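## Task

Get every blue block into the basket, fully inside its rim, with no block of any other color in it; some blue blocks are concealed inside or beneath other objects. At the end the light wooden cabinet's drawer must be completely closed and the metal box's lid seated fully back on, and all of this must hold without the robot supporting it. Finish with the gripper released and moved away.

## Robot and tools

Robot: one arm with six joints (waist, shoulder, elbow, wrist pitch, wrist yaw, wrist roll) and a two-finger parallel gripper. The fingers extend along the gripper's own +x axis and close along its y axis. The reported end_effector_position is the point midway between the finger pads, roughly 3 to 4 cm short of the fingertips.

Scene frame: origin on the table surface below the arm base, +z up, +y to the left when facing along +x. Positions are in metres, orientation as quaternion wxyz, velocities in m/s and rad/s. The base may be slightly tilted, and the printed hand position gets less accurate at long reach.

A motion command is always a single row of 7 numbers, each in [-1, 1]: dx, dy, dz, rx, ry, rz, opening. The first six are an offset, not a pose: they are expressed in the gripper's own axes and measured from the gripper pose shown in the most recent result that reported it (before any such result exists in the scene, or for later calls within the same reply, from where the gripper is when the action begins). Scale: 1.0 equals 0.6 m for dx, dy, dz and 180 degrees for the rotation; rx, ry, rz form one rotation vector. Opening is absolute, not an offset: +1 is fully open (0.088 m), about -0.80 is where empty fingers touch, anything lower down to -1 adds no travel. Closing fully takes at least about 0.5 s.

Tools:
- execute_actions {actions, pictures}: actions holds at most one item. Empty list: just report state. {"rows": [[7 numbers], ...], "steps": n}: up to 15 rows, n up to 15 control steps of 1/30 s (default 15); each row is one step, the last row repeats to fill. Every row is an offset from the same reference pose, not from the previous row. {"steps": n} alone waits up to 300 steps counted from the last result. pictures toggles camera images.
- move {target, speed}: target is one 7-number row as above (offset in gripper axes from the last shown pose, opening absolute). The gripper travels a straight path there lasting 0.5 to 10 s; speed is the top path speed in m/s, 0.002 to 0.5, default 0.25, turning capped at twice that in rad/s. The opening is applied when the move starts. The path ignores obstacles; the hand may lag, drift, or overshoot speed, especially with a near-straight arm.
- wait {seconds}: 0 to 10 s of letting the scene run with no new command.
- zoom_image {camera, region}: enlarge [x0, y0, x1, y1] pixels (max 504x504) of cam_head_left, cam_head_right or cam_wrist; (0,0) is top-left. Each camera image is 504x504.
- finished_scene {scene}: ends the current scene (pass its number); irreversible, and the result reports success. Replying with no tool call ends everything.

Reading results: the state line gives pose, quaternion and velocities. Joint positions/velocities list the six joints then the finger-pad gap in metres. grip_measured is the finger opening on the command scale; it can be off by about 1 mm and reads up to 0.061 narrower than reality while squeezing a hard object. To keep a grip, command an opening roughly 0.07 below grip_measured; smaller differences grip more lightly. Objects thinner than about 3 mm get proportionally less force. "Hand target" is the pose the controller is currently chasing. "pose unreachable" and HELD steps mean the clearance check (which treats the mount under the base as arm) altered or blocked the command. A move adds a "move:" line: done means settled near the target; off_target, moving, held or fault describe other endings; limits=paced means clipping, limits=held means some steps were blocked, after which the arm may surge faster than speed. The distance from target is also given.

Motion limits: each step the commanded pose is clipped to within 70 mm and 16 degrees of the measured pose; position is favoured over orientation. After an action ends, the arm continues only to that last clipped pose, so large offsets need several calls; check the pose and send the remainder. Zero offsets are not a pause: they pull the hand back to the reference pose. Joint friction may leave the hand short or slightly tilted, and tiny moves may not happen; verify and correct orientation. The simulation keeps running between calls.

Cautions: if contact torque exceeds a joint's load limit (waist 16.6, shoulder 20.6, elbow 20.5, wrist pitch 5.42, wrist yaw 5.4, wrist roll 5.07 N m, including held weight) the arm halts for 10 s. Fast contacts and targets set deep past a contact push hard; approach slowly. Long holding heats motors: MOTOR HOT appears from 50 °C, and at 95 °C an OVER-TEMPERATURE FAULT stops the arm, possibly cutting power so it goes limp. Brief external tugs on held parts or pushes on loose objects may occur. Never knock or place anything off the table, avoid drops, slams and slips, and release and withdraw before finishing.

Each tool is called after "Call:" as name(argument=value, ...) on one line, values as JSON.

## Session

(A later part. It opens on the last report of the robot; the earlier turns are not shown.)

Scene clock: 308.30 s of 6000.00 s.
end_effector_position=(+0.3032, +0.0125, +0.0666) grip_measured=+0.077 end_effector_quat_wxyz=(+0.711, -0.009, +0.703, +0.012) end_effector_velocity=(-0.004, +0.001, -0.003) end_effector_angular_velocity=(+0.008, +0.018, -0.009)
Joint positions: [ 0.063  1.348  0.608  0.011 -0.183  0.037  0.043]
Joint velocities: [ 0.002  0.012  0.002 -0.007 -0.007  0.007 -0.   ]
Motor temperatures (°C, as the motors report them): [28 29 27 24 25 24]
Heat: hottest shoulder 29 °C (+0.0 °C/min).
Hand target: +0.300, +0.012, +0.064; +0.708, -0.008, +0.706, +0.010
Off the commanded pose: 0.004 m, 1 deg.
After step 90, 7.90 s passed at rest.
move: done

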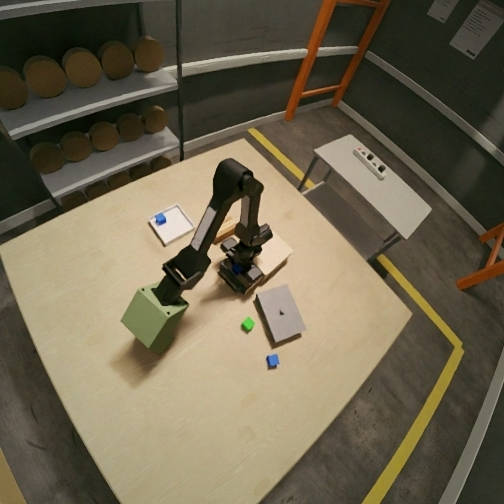

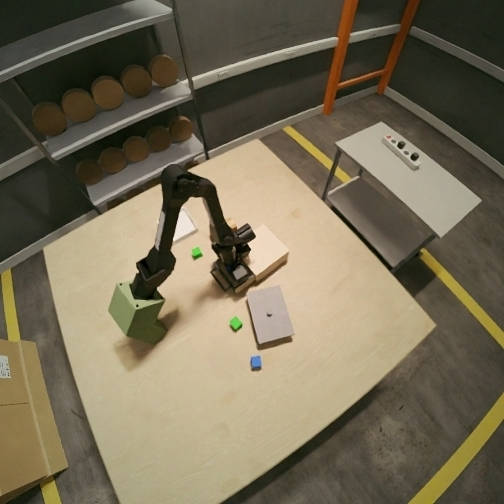

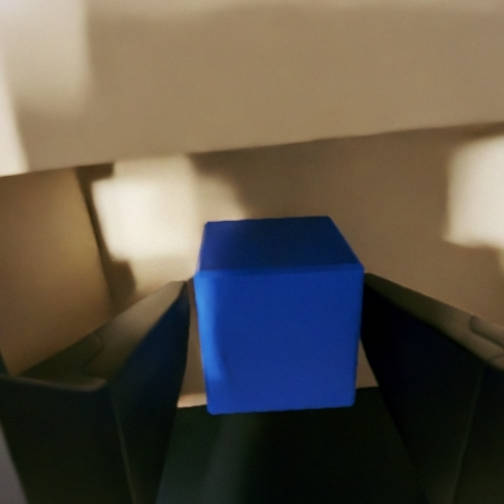

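Call:
move(target=[0, 0, 0, 0, 0, 0, -0.21], speed=0.03)

Call:
move(target=[-0.15, 0, 0, 0, 0, 0, -0.21], speed=0.08)

Scene clock: 311.60 s of 6000.00 s.
end_effector_position=(+0.3031, +0.0125, +0.0662) grip_measured=-0.135 end_effector_quat_wxyz=(+0.711, -0.009, +0.703, +0.011) end_effector_velocity=(-0.001, +0.000, +0.001) end_effector_angular_velocity=(+0.005, +0.003, -0.009)
Joint positions: [ 0.063  1.35   0.608  0.013 -0.183  0.038  0.032]
Joint velocities: [-0.002 -0.007 -0.002 -0.007 -0.007  0.007 -0.   ]
Motor temperatures (°C, as the motors report them): [28 29 27 24 25 24]
Heat: hottest shoulder 29 °C (+0.0 °C/min).
Hand target: +0.303, +0.013, +0.067; +0.711, -0.009, +0.703, +0.011
Off the commanded pose: 0.000 m, 0 deg.
move: done

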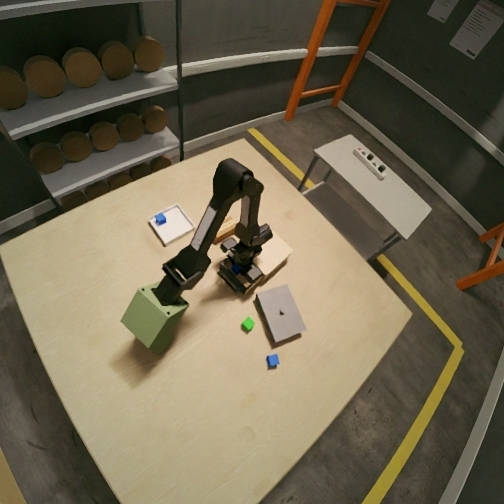

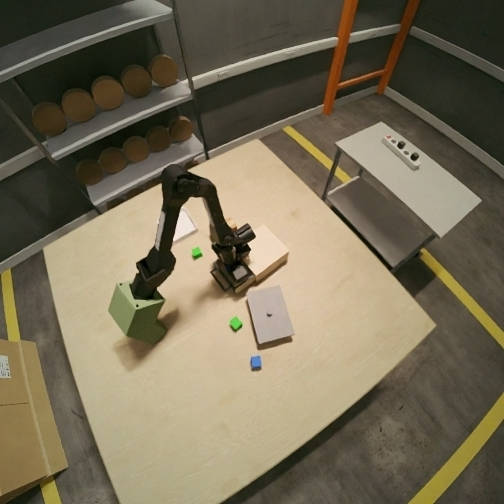

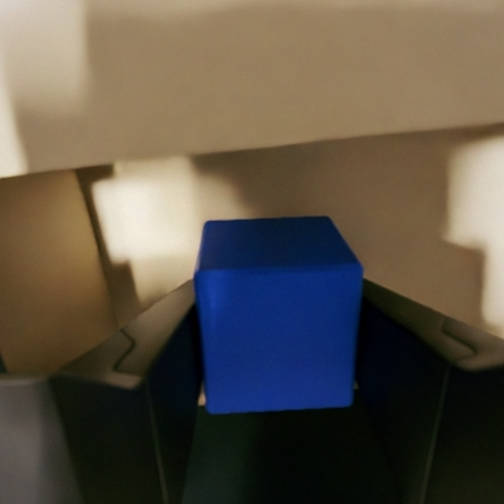

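Scene clock: 313.20 s of 6000.00 s.
end_effector_position=(+0.2964, +0.0112, +0.1517) grip_measured=-0.135 end_effector_quat_wxyz=(+0.705, -0.007, +0.709, +0.009) end_effector_velocity=(-0.005, +0.001, +0.003) end_effector_angular_velocity=(+0.006, +0.021, +0.000)
Joint positions: [-0.032  0.967  0.624 -0.42  -0.252 -0.026  0.032]
Joint velocities: [-0.002 -0.012  0.002 -0.037 -0.007 -0.007 -0.   ]
Motor temperatures (°C, as the motors report them): [28 29 27 24 25 24]
Heat: hottest shoulder 29 °C (+0.0 °C/min).
Hand target: +0.302, +0.012, +0.156; +0.711, -0.009, +0.703, +0.011
Off the commanded pose: 0.007 m, 1 deg.
move: done

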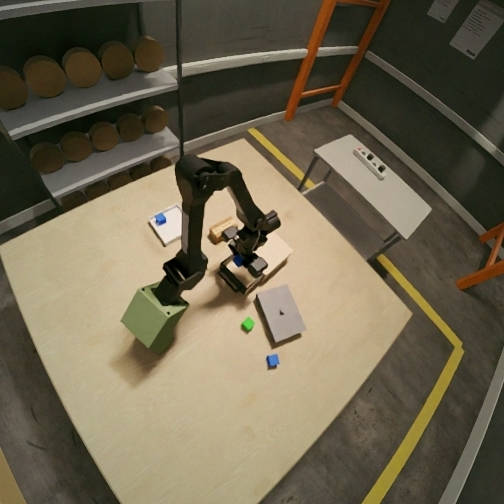

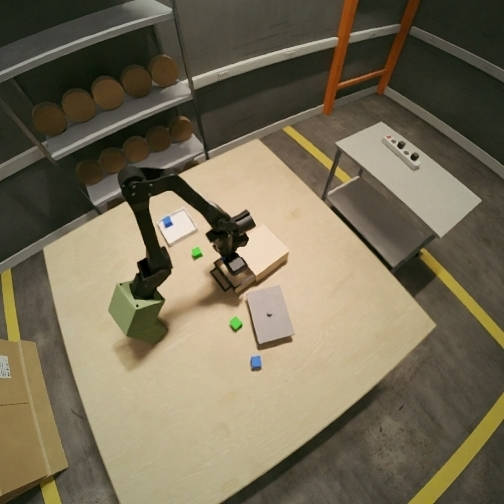

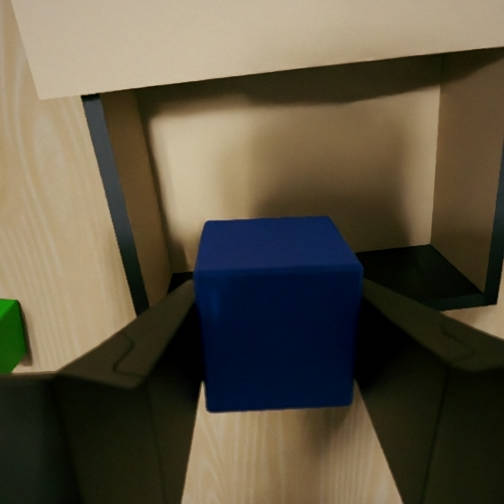

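Call:
move(target=[0.036, 0.6003, -0.0905, 0.007, -0.002, 0, -0.21], speed=0.25)

Scene clock: 320.97 s of 6000.00 s.
end_effector_position=(+0.2404, +0.3668, +0.1350) grip_measured=-0.135 end_effector_quat_wxyz=(+0.708, +0.004, +0.706, +0.002) end_effector_velocity=(-0.004, +0.002, -0.002) end_effector_angular_velocity=(-0.009, +0.015, +0.008)
Joint positions: [ 1.318  1.775  1.337 -0.584  0.686  1.038  0.032]
Joint velocities: [ 0.002  0.017  0.017 -0.022 -0.007  0.007 -0.   ]
Motor temperatures (°C, as the motors report them): [29 29 27 24 25 24]
Heat: hottest waist 29 °C (+0.0 °C/min).
Hand target: +0.239, +0.369, +0.134; +0.708, +0.002, +0.706, +0.002
Off the commanded pose: 0.008 m, 0 deg.
After step 90, 2.67 s passed at rest.
move: done

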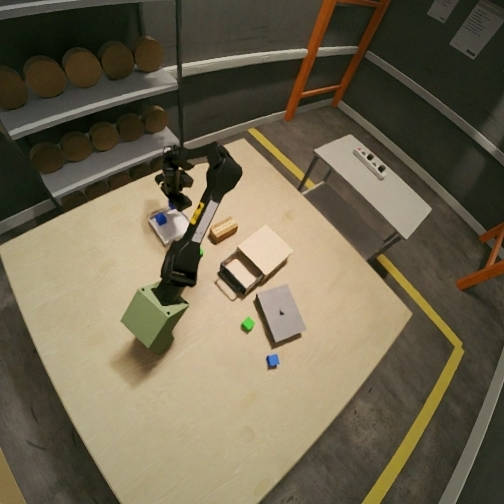

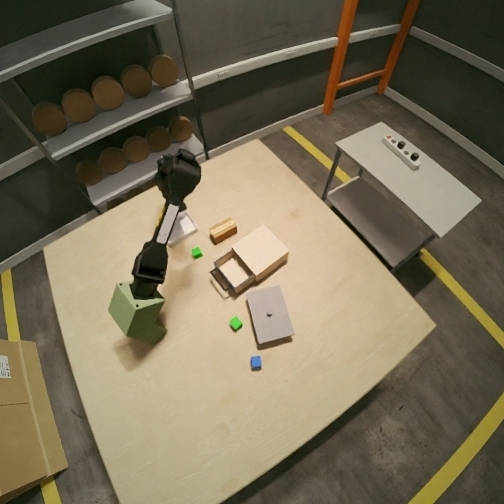

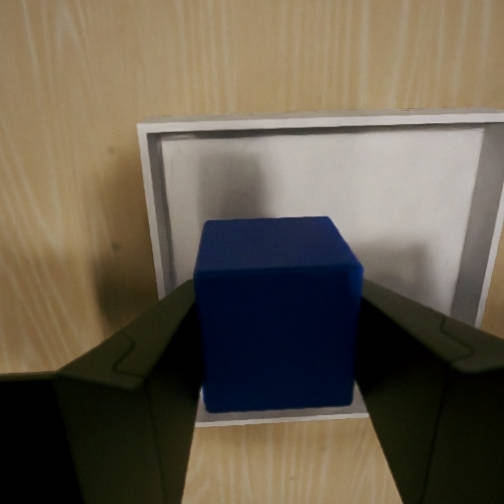

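Call:
move(target=[0.1, 0.005, -0.008, 0, 0, -0.002, -0.21], speed=0.08)

Call:
move(target=[0.037, -0.005, -0.007, -0.003, 0.002, -0.003, -0.21], speed=0.02)

Scene clock: 327.07 s of 6000.00 s.
end_effector_position=(+0.2395, +0.3714, +0.0800) grip_measured=-0.135 end_effector_quat_wxyz=(+0.711, +0.008, +0.703, -0.001) end_effector_velocity=(-0.001, +0.002, -0.004) end_effector_angular_velocity=(+0.016, +0.011, -0.034)
Joint positions: [ 1.235  1.9    1.337 -0.398  0.646  0.956  0.032]
Joint velocities: [-0.007  0.007 -0.002  0.022 -0.022  0.022 -0.   ]
Motor temperatures (°C, as the motors report them): [30 30 27 24 25 24]
Heat: hottest waist 30 °C (+1.0 °C/min).
Hand target: +0.236, +0.371, +0.075; +0.708, +0.002, +0.706, +0.000
Off the commanded pose: 0.006 m, 1 deg.
After step 90, 1.93 s passed at rest.
move: done

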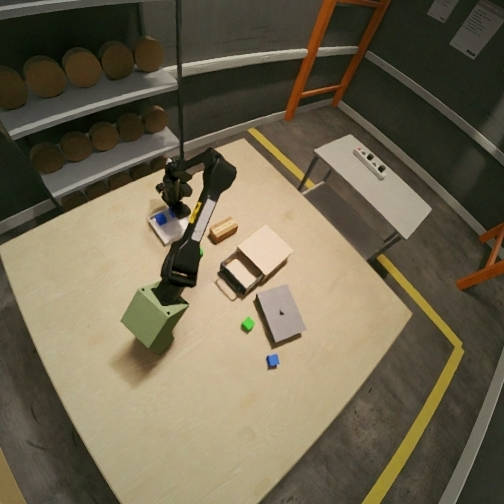

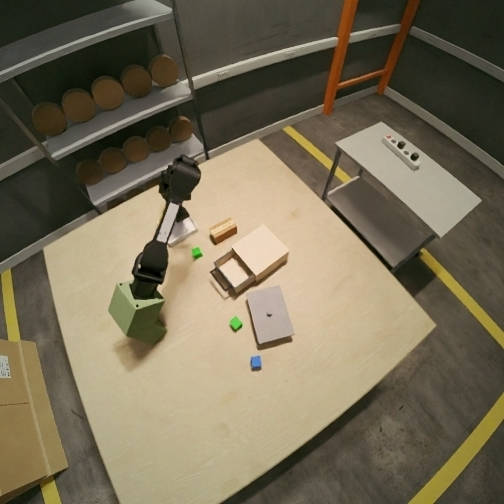

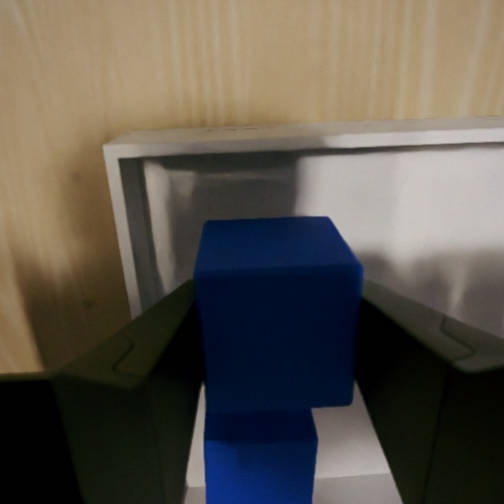

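Scene clock: 328.43 s of 6000.00 s.
end_effector_position=(+0.2401, +0.3702, +0.0631) grip_measured=-0.135 end_effector_quat_wxyz=(+0.712, +0.008, +0.703, -0.002) end_effector_velocity=(+0.002, -0.003, -0.001) end_effector_angular_velocity=(-0.020, -0.014, +0.010)
Joint positions: [ 1.208  1.937  1.337 -0.345  0.633  0.929  0.032]
Joint velocities: [-0.002  0.002  0.002 -0.007  0.022 -0.007 -0.   ]
Motor temperatures (°C, as the motors report them): [30 30 27 24 25 24]
Heat: hottest waist 30 °C (+1.0 °C/min).
Hand target: +0.235, +0.369, +0.058; +0.709, +0.001, +0.706, -0.001
Off the commanded pose: 0.007 m, 1 deg.
move: done

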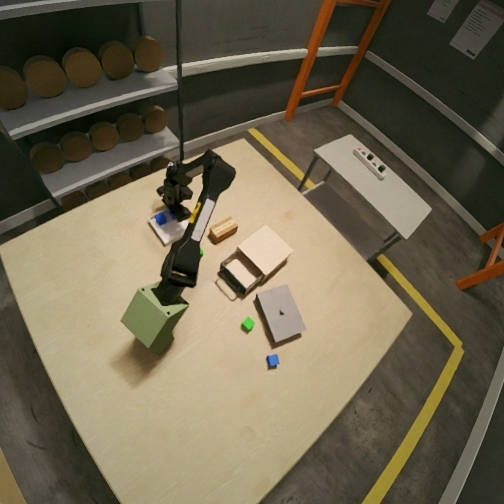

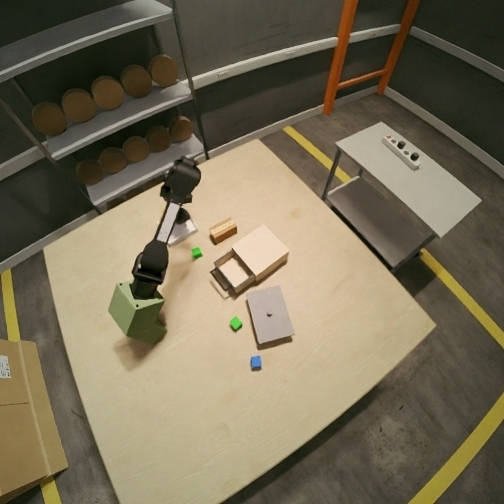

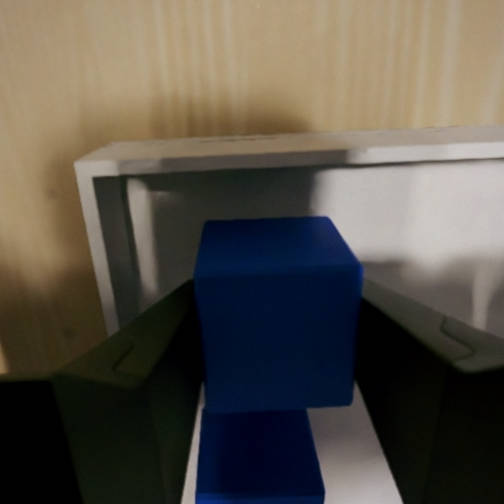

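Call:
move(target=[0.013, -0.003, -0.006, -0.003, 0.002, -0.003, -0.21], speed=0.012)

Scene clock: 332.07 s of 6000.00 s.
end_effector_position=(+0.2403, +0.3708, +0.0627) grip_measured=-0.135 end_effector_quat_wxyz=(+0.712, +0.008, +0.702, -0.000) end_effector_velocity=(-0.001, -0.001, -0.001) end_effector_angular_velocity=(-0.002, +0.009, +0.025)
Joint positions: [ 1.207  1.938  1.337 -0.34   0.632  0.924  0.032]
Joint velocities: [-0.002  0.002  0.002 -0.007 -0.007 -0.022 -0.   ]
Motor temperatures (°C, as the motors report them): [30 30 27 24 25 24]
Heat: hottest waist 30 °C (+1.0 °C/min).
Hand target: +0.237, +0.368, +0.055; +0.709, +0.001, +0.705, -0.002
Off the commanded pose: 0.009 m, 1 deg.
move: off_target

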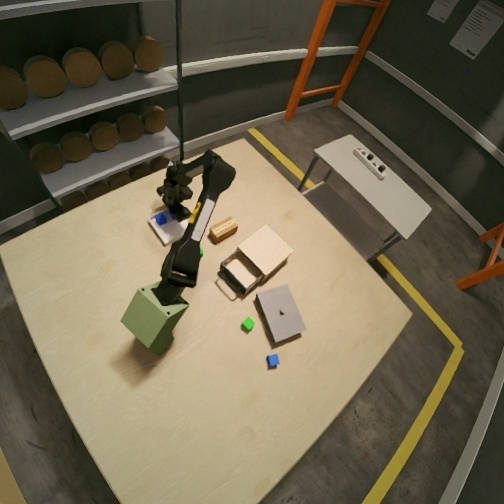

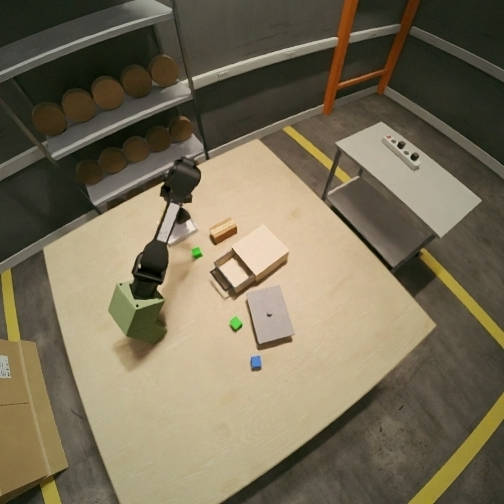

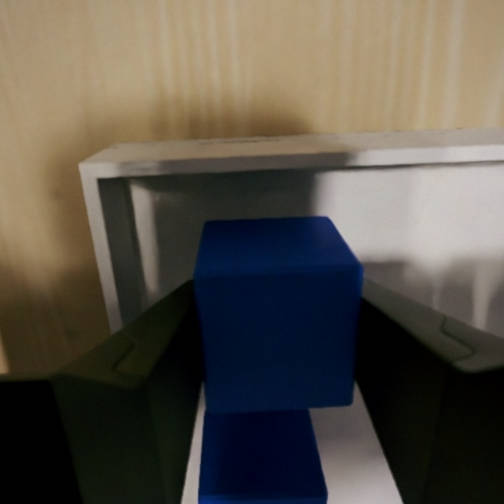

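Call:
move(target=[0, 0, 0, 0, 0, 0, 0.05], speed=0.03)

Call:
move(target=[-0.13, 0, 0, 0, 0, 0, 0.05], speed=0.1)

Call:
zoom_image(camera="cam_head_left", region=[200, 215, 310, 310])

Scene clock: 335.67 s of 6000.00 s.
end_effector_position=(+0.2404, +0.3710, +0.0627) grip_measured=+0.046 end_effector_quat_wxyz=(+0.712, +0.008, +0.702, -0.000) end_effector_velocity=(-0.001, -0.002, -0.000) end_effector_angular_velocity=(-0.002, +0.009, +0.025)
Joint positions: [ 1.207  1.938  1.337 -0.339  0.632  0.924  0.041]
Joint velocities: [-0.002 -0.002 -0.002 -0.007 -0.007 -0.022  0.   ]
Motor temperatures (°C, as the motors report them): [31 30 27 24 25 24]
Heat: hottest waist 31 °C (+2.0 °C/min).
Hand target: +0.240, +0.371, +0.063; +0.712, +0.008, +0.702, -0.000
Off the commanded pose: 0.000 m, 0 deg.
move: done

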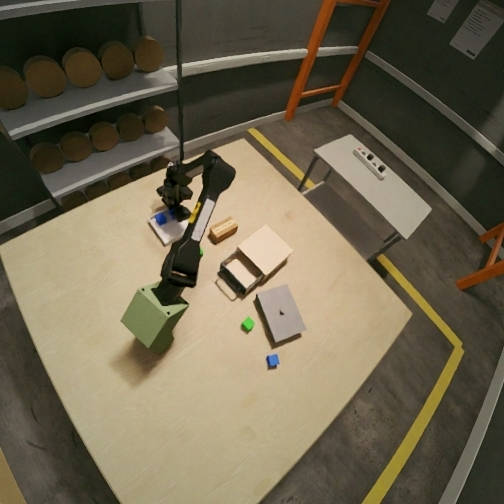

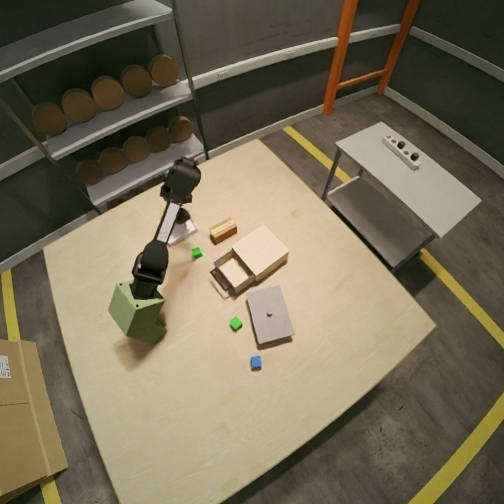

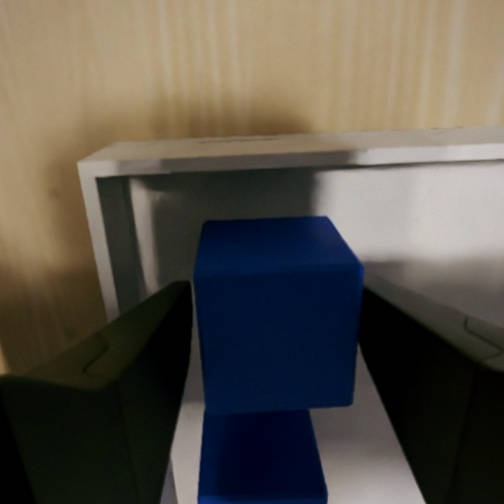

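Scene clock: 336.90 s of 6000.00 s.
end_effector_position=(+0.2339, +0.3673, +0.1341) grip_measured=+0.047 end_effector_quat_wxyz=(+0.709, -0.002, +0.705, +0.000) end_effector_velocity=(-0.003, -0.003, +0.004) end_effector_angular_velocity=(-0.003, +0.014, +0.023)
Joint positions: [ 1.331  1.788  1.335 -0.59   0.699  1.055  0.041]
Joint velocities: [ 0.007 -0.012 -0.007 -0.022 -0.007 -0.007 -0.   ]
Motor temperatures (°C, as the motors report them): [31 30 27 24 25 24]
Heat: hottest waist 31 °C (+2.0 °C/min).
Hand target: +0.239, +0.370, +0.140; +0.712, +0.008, +0.702, +0.000
Off the commanded pose: 0.009 m, 1 deg.
move: off_target

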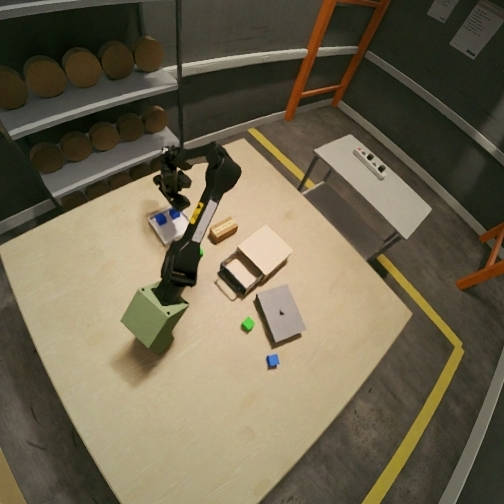

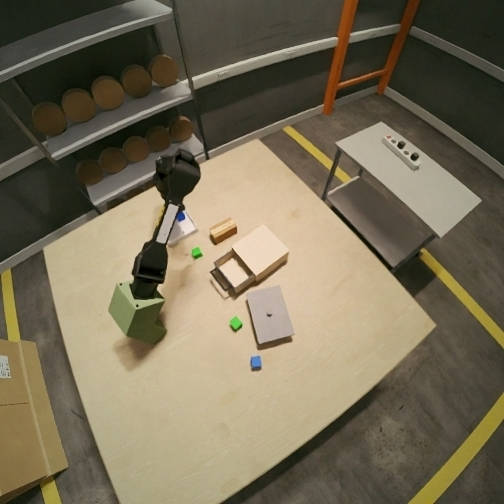

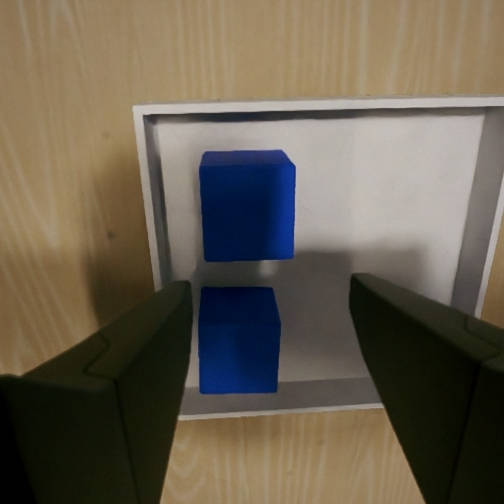

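Region (200, 215, 310, 310) of cam_head_left's 504x504 image, scaled by 4.582, with more detail than that image has; it fills the top 435 rows of this view, and the rest is white.

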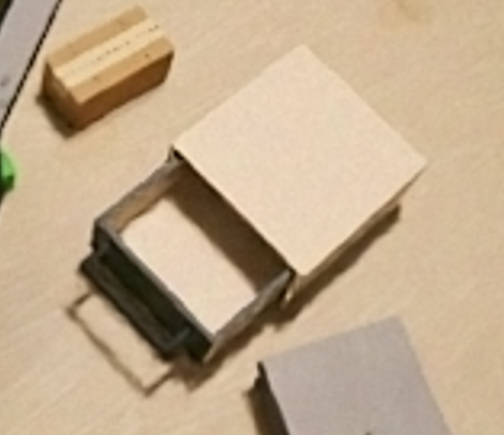

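Call:
move(target=[0.015, -0.637, -0.06, -0.022, 0.002, 0, -0.85], speed=0.25)

Scene clock: 349.00 s of 6000.00 s.
end_effector_position=(+0.1927, -0.0132, +0.1242) grip_measured=-0.788 end_effector_quat_wxyz=(+0.704, -0.027, +0.709, +0.022) end_effector_velocity=(-0.005, -0.002, -0.001) end_effector_angular_velocity=(+0.016, +0.017, +0.006)
Joint positions: [-0.157  0.847  0.189 -0.13  -0.331 -0.165  0.   ]
Joint velocities: [-0.032  0.017 -0.002 -0.007 -0.037 -0.037 -0.   ]
Motor temperatures (°C, as the motors report them): [32 32 27 24 25 24]
Heat: hottest waist 32 °C (+3.0 °C/min).
Hand target: +0.195, -0.014, +0.124; +0.705, -0.028, +0.708, +0.024
Off the commanded pose: 0.007 m, 1 deg.
After step 90, 6.83 s passed at rest.
move: done

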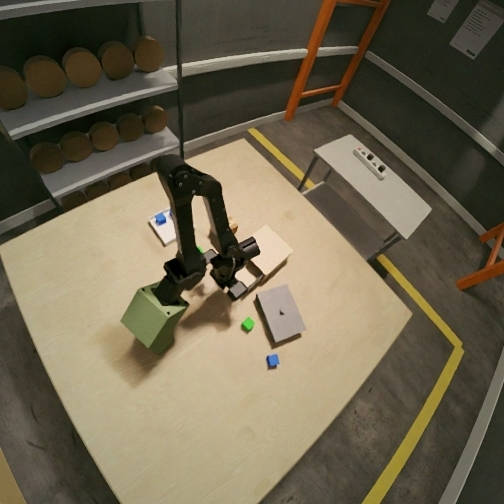

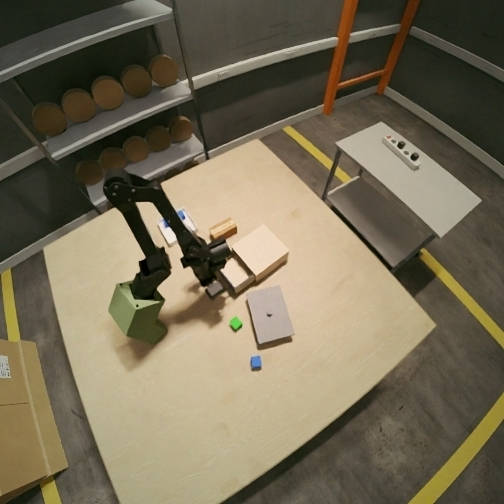

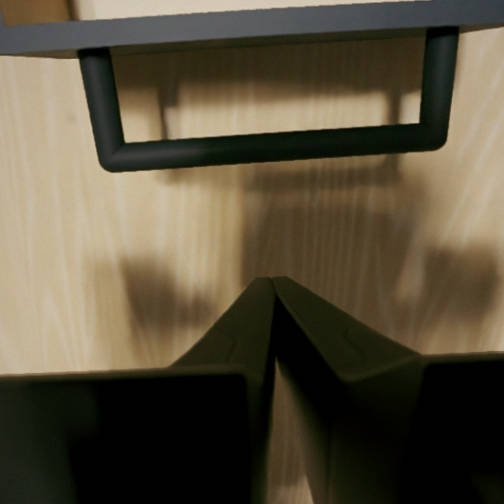

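Call:
move(target=[0.081, -0.004, 0.012, 0, -0.002, 0, -0.85], speed=0.08)

Scene clock: 353.47 s of 6000.00 s.
end_effector_position=(+0.1994, -0.0153, +0.0774) grip_measured=-0.788 end_effector_quat_wxyz=(+0.707, -0.028, +0.707, +0.023) end_effector_velocity=(-0.003, -0.001, -0.003) end_effector_angular_velocity=(-0.005, +0.008, +0.007)
Joint positions: [-0.07   1.258  0.198  0.299 -0.27  -0.102  0.   ]
Joint velocities: [ 0.002  0.027 -0.002  0.022  0.007 -0.007 -0.   ]
Motor temperatures (°C, as the motors report them): [31 31 27 24 25 24]
Heat: hottest waist 31 °C (+2.0 °C/min).
Hand target: +0.200, -0.015, +0.076; +0.706, -0.027, +0.707, +0.022
Off the commanded pose: 0.002 m, 0 deg.
After step 90, 0.33 s passed at rest.
move: done

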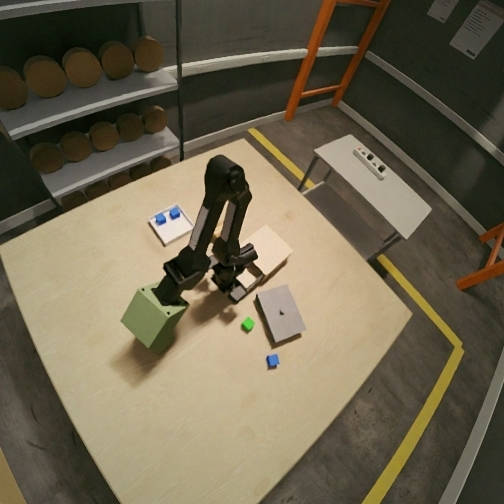

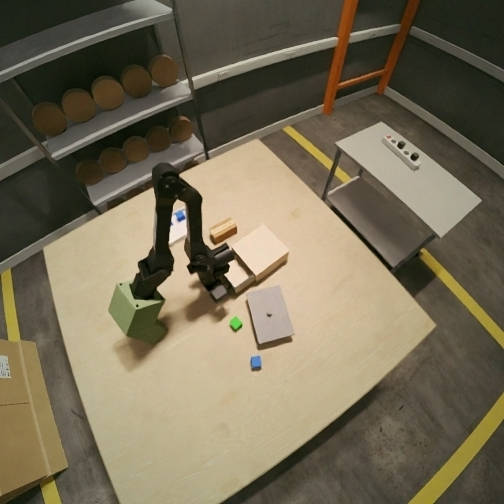

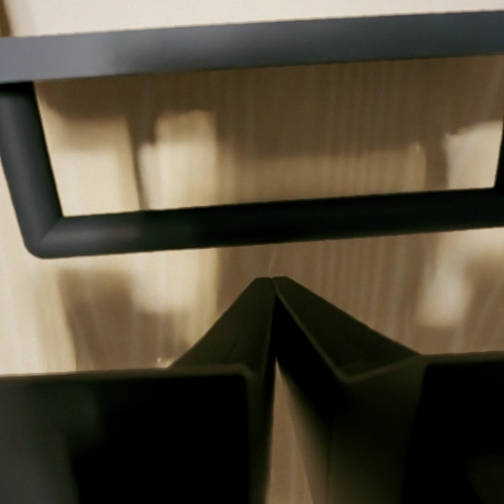

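Call:
move(target=[0, 0, 0.168, 0, 0, 0, -0.85], speed=0.04)

Scene clock: 359.57 s of 6000.00 s.
end_effector_position=(+0.2957, -0.0077, +0.0790) grip_measured=-0.788 end_effector_quat_wxyz=(+0.705, -0.027, +0.708, +0.026) end_effector_velocity=(+0.000, +0.001, -0.001) end_effector_angular_velocity=(+0.017, +0.006, +0.015)
Joint positions: [-0.03   1.303  0.589 -0.044 -0.246 -0.077  0.   ]
Joint velocities: [-0.007  0.007  0.007 -0.007 -0.022 -0.022 -0.   ]
Motor temperatures (°C, as the motors report them): [30 31 27 24 25 24]
Heat: hottest shoulder 31 °C (+2.0 °C/min).
Hand target: +0.300, -0.008, +0.078; +0.707, -0.028, +0.706, +0.023
Off the commanded pose: 0.005 m, 0 deg.
After step 90, 0.27 s passed at rest.
move: done

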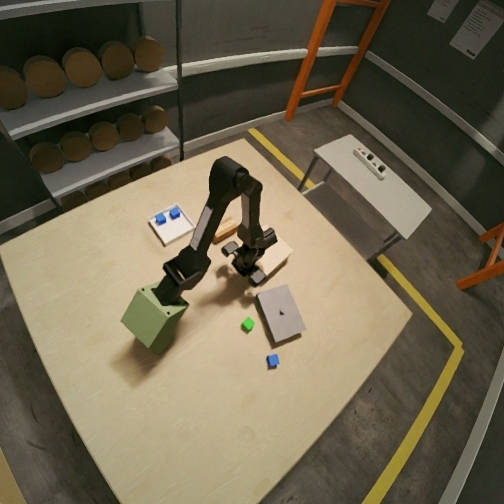

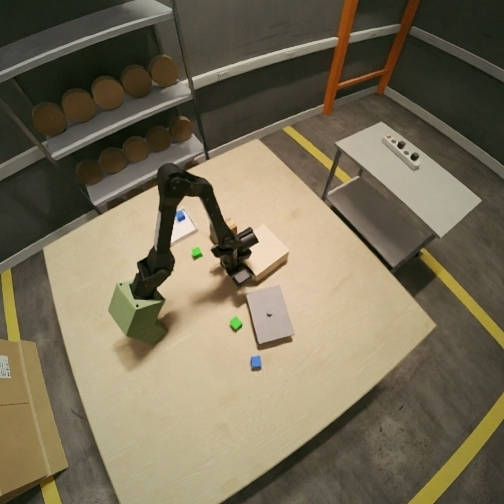

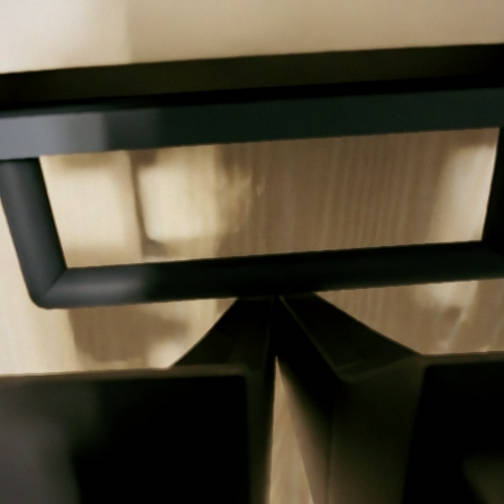

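Call:
move(target=[0, 0, 0.033, 0, 0, 0, -0.85], speed=0.015)

Scene clock: 363.43 s of 6000.00 s.
end_effector_position=(+0.3092, -0.0064, +0.0800) grip_measured=-0.788 end_effector_quat_wxyz=(+0.702, -0.026, +0.711, +0.027) end_effector_velocity=(-0.002, -0.001, +0.001) end_effector_angular_velocity=(+0.002, +0.015, -0.002)
Joint positions: [-0.027  1.321  0.655 -0.102 -0.246 -0.077  0.   ]
Joint velocities: [-0.007  0.002  0.007 -0.022 -0.007 -0.007 -0.   ]
Motor temperatures (°C, as the motors report them): [30 30 27 24 25 24]
Heat: hottest waist 30 °C (+1.0 °C/min).
Hand target: +0.316, -0.006, +0.079; +0.706, -0.027, +0.708, +0.026
Off the commanded pose: 0.006 m, 1 deg.
move: done

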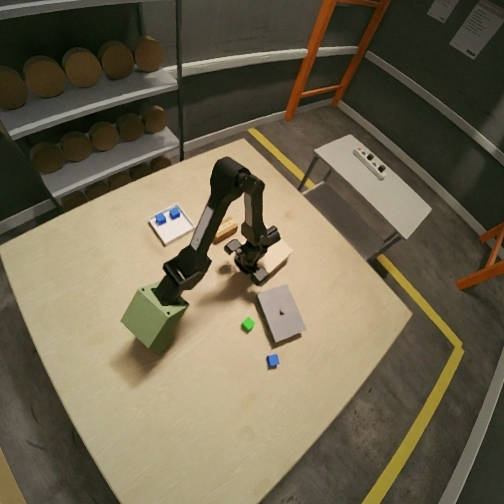

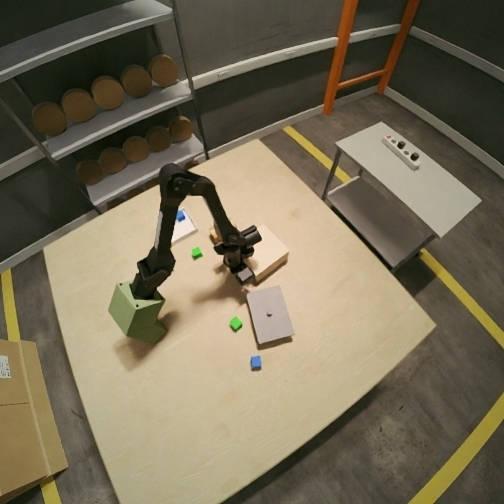

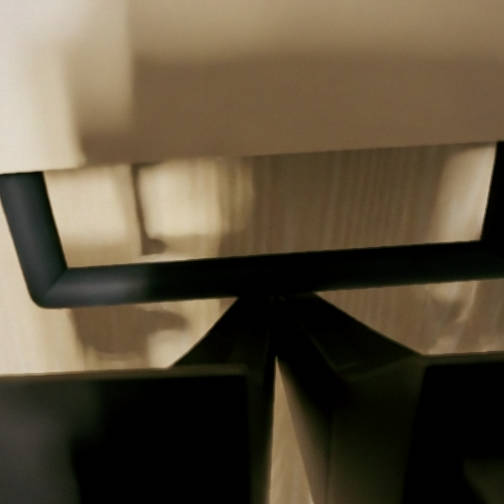

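Confirm the stop with one more gentle push.

Call:
move(target=[0, 0, 0.015, 0, -0.003, 0, -0.85], speed=0.012)

Scene clock: 367.67 s of 6000.00 s.
end_effector_position=(+0.3098, -0.0063, +0.0804) grip_measured=-0.788 end_effector_quat_wxyz=(+0.699, -0.025, +0.714, +0.026) end_effector_velocity=(+0.000, +0.002, +0.001) end_effector_angular_velocity=(+0.009, +0.003, -0.006)
Joint positions: [-0.027  1.323  0.664 -0.116 -0.246 -0.077  0.   ]
Joint velocities: [ 0.002 -0.002  0.002 -0.007 -0.007  0.007 -0.   ]
Motor temperatures (°C, as the motors report them): [30 30 27 24 25 24]
Heat: hottest waist 30 °C (+1.0 °C/min).
Hand target: +0.318, -0.006, +0.080; +0.705, -0.026, +0.708, +0.027
Off the commanded pose: 0.008 m, 1 deg.
After step 90, 0.27 s passed at rest.
move: done

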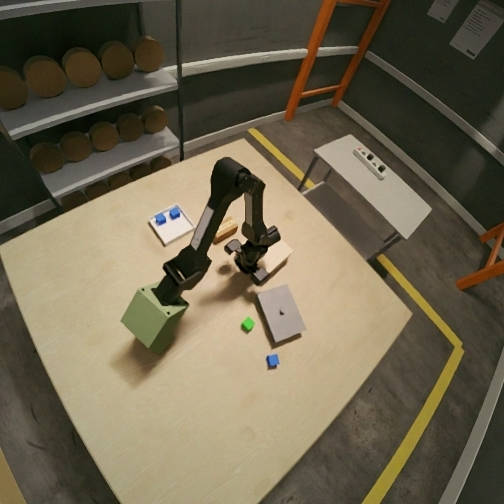

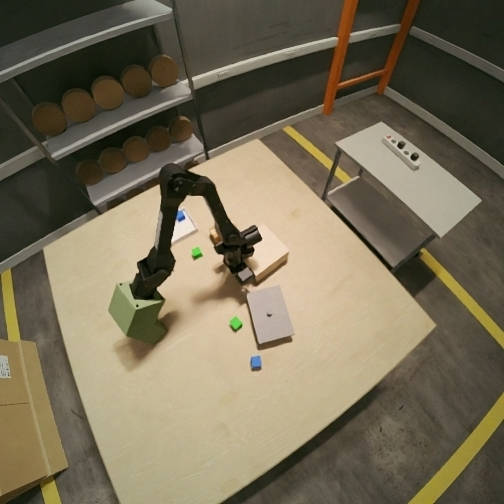

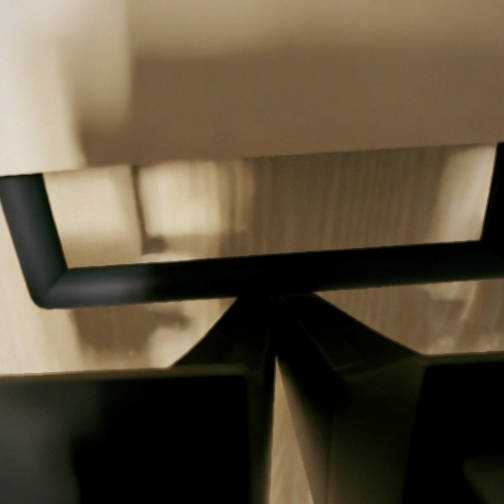

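Call:
execute_actions(actions=[])

Scene clock: 380.33 s of 6000.00 s.
end_effector_position=(+0.3097, -0.0063, +0.0803) grip_measured=-0.788 end_effector_quat_wxyz=(+0.699, -0.025, +0.714, +0.026) end_effector_velocity=(-0.002, +0.003, +0.001) end_effector_angular_velocity=(+0.020, +0.007, -0.011)
Joint positions: [-0.027  1.323  0.664 -0.117 -0.246 -0.077  0.   ]
Joint velocities: [-0.002 -0.002 -0.002 -0.007 -0.022  0.007  0.   ]
Motor temperatures (°C, as the motors report them): [29 30 27 25 25 24]
Heat: hottest shoulder 30 °C (+1.0 °C/min).
Hand target: +0.318, -0.006, +0.080; +0.705, -0.026, +0.708, +0.027
Off the commanded pose: 0.008 m, 1 deg.
Steps of this call (steps 1 to 90: nothing new was sent; then 9.67 s passed at rest). Readings (end_effector_position):
1: (+0.3097, -0.0063, +0.0804)
2: (+0.3097, -0.0063, +0.0804)
4: (+0.3097, -0.0063, +0.0804)
8: (+0.3098, -0.0063, +0.0803)
90: the state above

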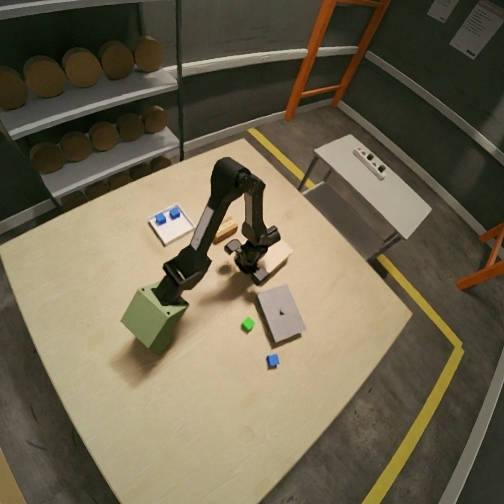

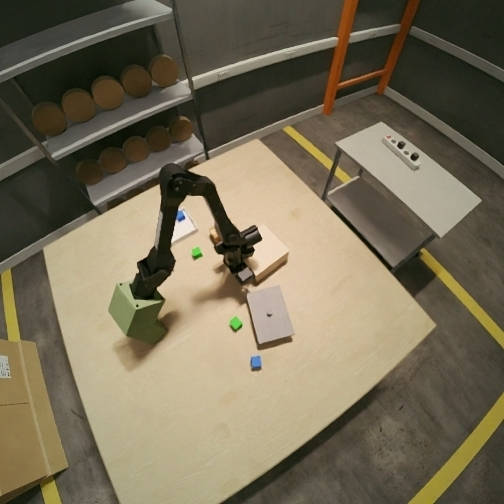

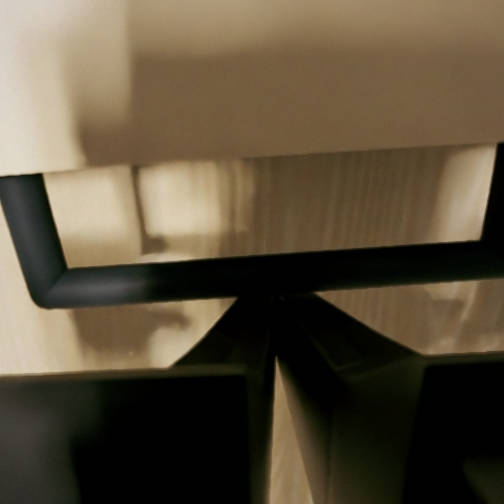

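Call:
move(target=[0, 0, -0.04, 0, 0, 0, -0.85], speed=0.05)

Scene clock: 383.47 s of 6000.00 s.
end_effector_position=(+0.2857, -0.0079, +0.0787) grip_measured=-0.788 end_effector_quat_wxyz=(+0.696, -0.024, +0.717, +0.024) end_effector_velocity=(+0.000, +0.001, +0.003) end_effector_angular_velocity=(+0.006, -0.012, +0.008)
Joint positions: [-0.032  1.3    0.571 -0.057 -0.248 -0.078  0.   ]
Joint velocities: [-0.002 -0.017 -0.012  0.007 -0.007 -0.007  0.   ]
Motor temperatures (°C, as the motors report them): [29 30 27 25 25 24]
Heat: hottest shoulder 30 °C (+1.0 °C/min).
Hand target: +0.286, -0.008, +0.081; +0.699, -0.025, +0.714, +0.026
Off the commanded pose: 0.002 m, 1 deg.
move: done

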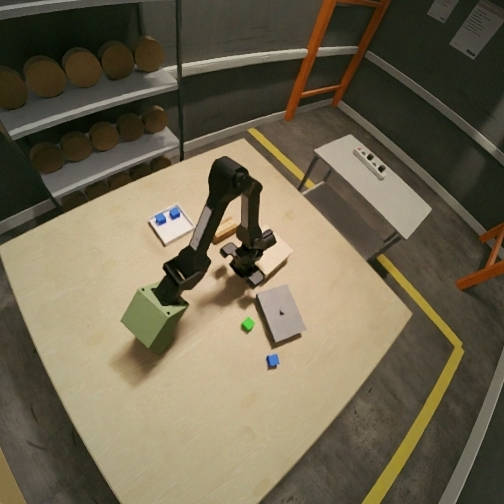

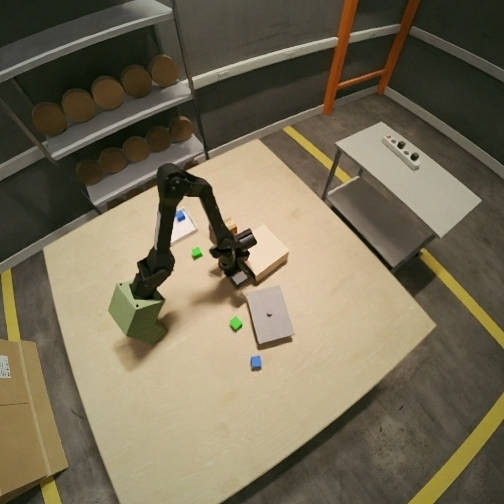

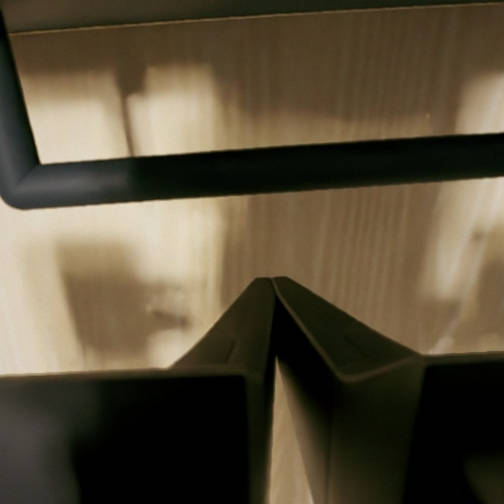

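Call:
move(target=[-0.1533, -0.3282, 0.0305, 0.1272, -0.0093, 0.0019, 0.1], speed=0.15)

Scene clock: 406.97 s of 6000.00 s.
end_effector_position=(+0.3186, -0.1996, +0.1694) grip_measured=+0.097 end_effector_quat_wxyz=(+0.697, +0.115, +0.698, -0.116) end_effector_velocity=(+0.000, -0.002, +0.004) end_effector_angular_velocity=(+0.017, -0.002, -0.007)
Joint positions: [-0.811  1.58   1.075 -0.608 -0.733 -0.383  0.044]
Joint velocities: [-0.017  0.012  0.022 -0.037 -0.022 -0.022 -0.   ]
Motor temperatures (°C, as the motors report them): [29 31 26 25 25 24]
Heat: hottest shoulder 31 °C (-1.0 °C/min).
Hand target: +0.319, -0.202, +0.169; +0.696, +0.117, +0.699, -0.116
Off the commanded pose: 0.004 m, 0 deg.
After step 90, 18.57 s passed at rest.
move: done

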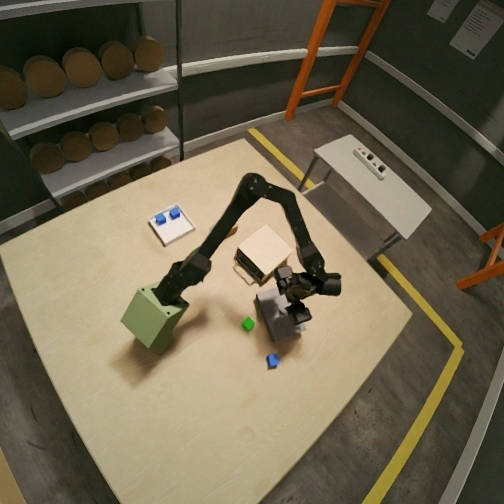

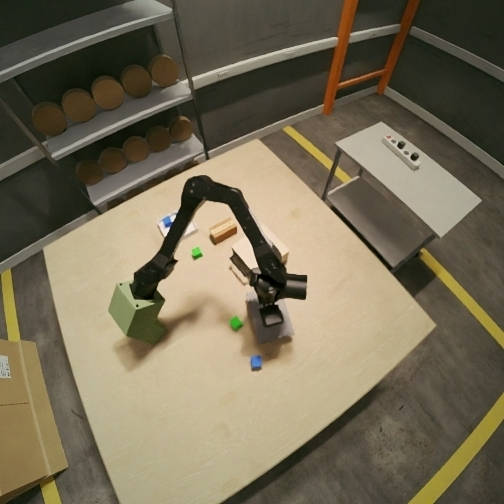

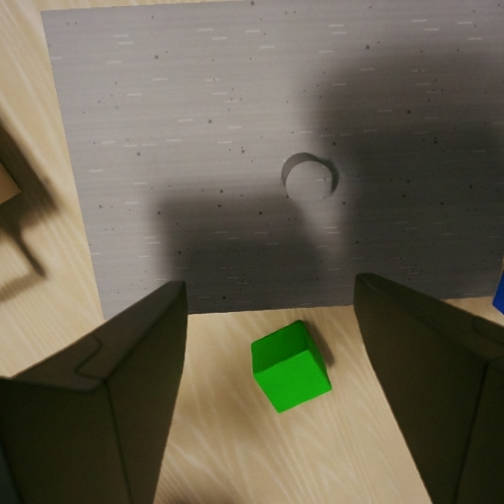

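Call:
move(target=[0.074, -0.035, 0.025, 0, 0, 0, 0.0], speed=0.08)

Scene clock: 420.17 s of 6000.00 s.
end_effector_position=(+0.3258, -0.2223, +0.1278) grip_measured=+0.003 end_effector_quat_wxyz=(+0.698, +0.114, +0.698, -0.115) end_effector_velocity=(+0.001, +0.001, -0.001) end_effector_angular_velocity=(+0.007, -0.005, +0.011)
Joint positions: [-0.756  1.736  1.129 -0.461 -0.709 -0.318  0.039]
Joint velocities: [ 0.002  0.002 -0.002  0.007 -0.007 -0.007  0.   ]
Motor temperatures (°C, as the motors report them): [30 30 27 24 25 24]
Heat: hottest waist 30 °C (+0.0 °C/min).
Hand target: +0.326, -0.224, +0.125; +0.697, +0.115, +0.698, -0.117
Off the commanded pose: 0.003 m, 0 deg.
After step 90, 9.07 s passed at rest.
move: done

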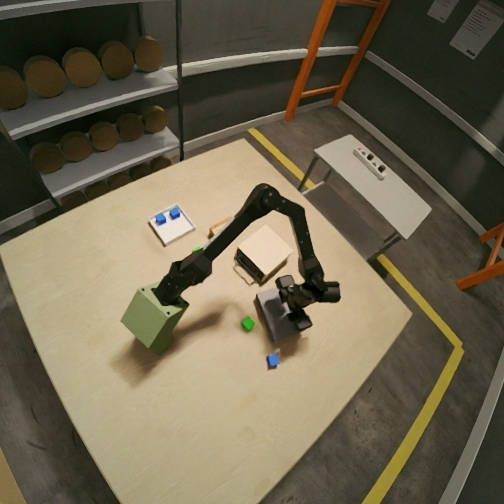

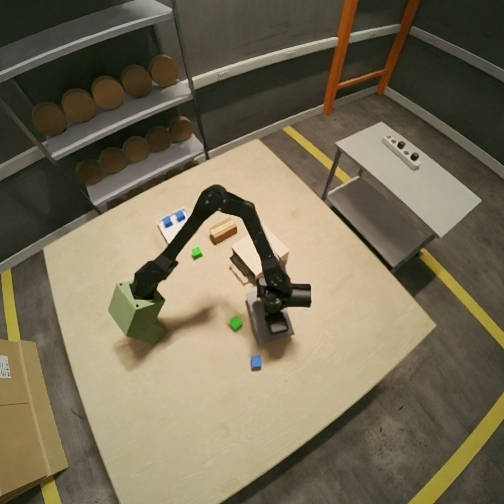

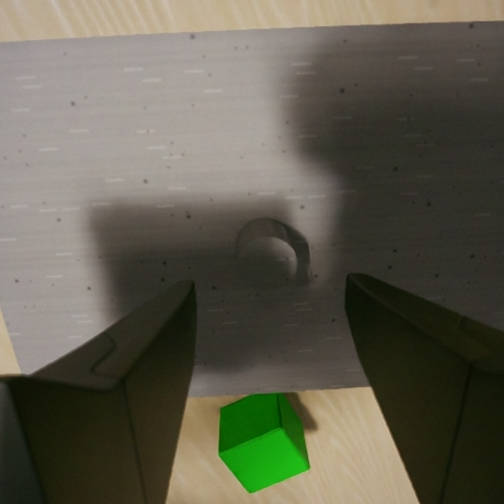

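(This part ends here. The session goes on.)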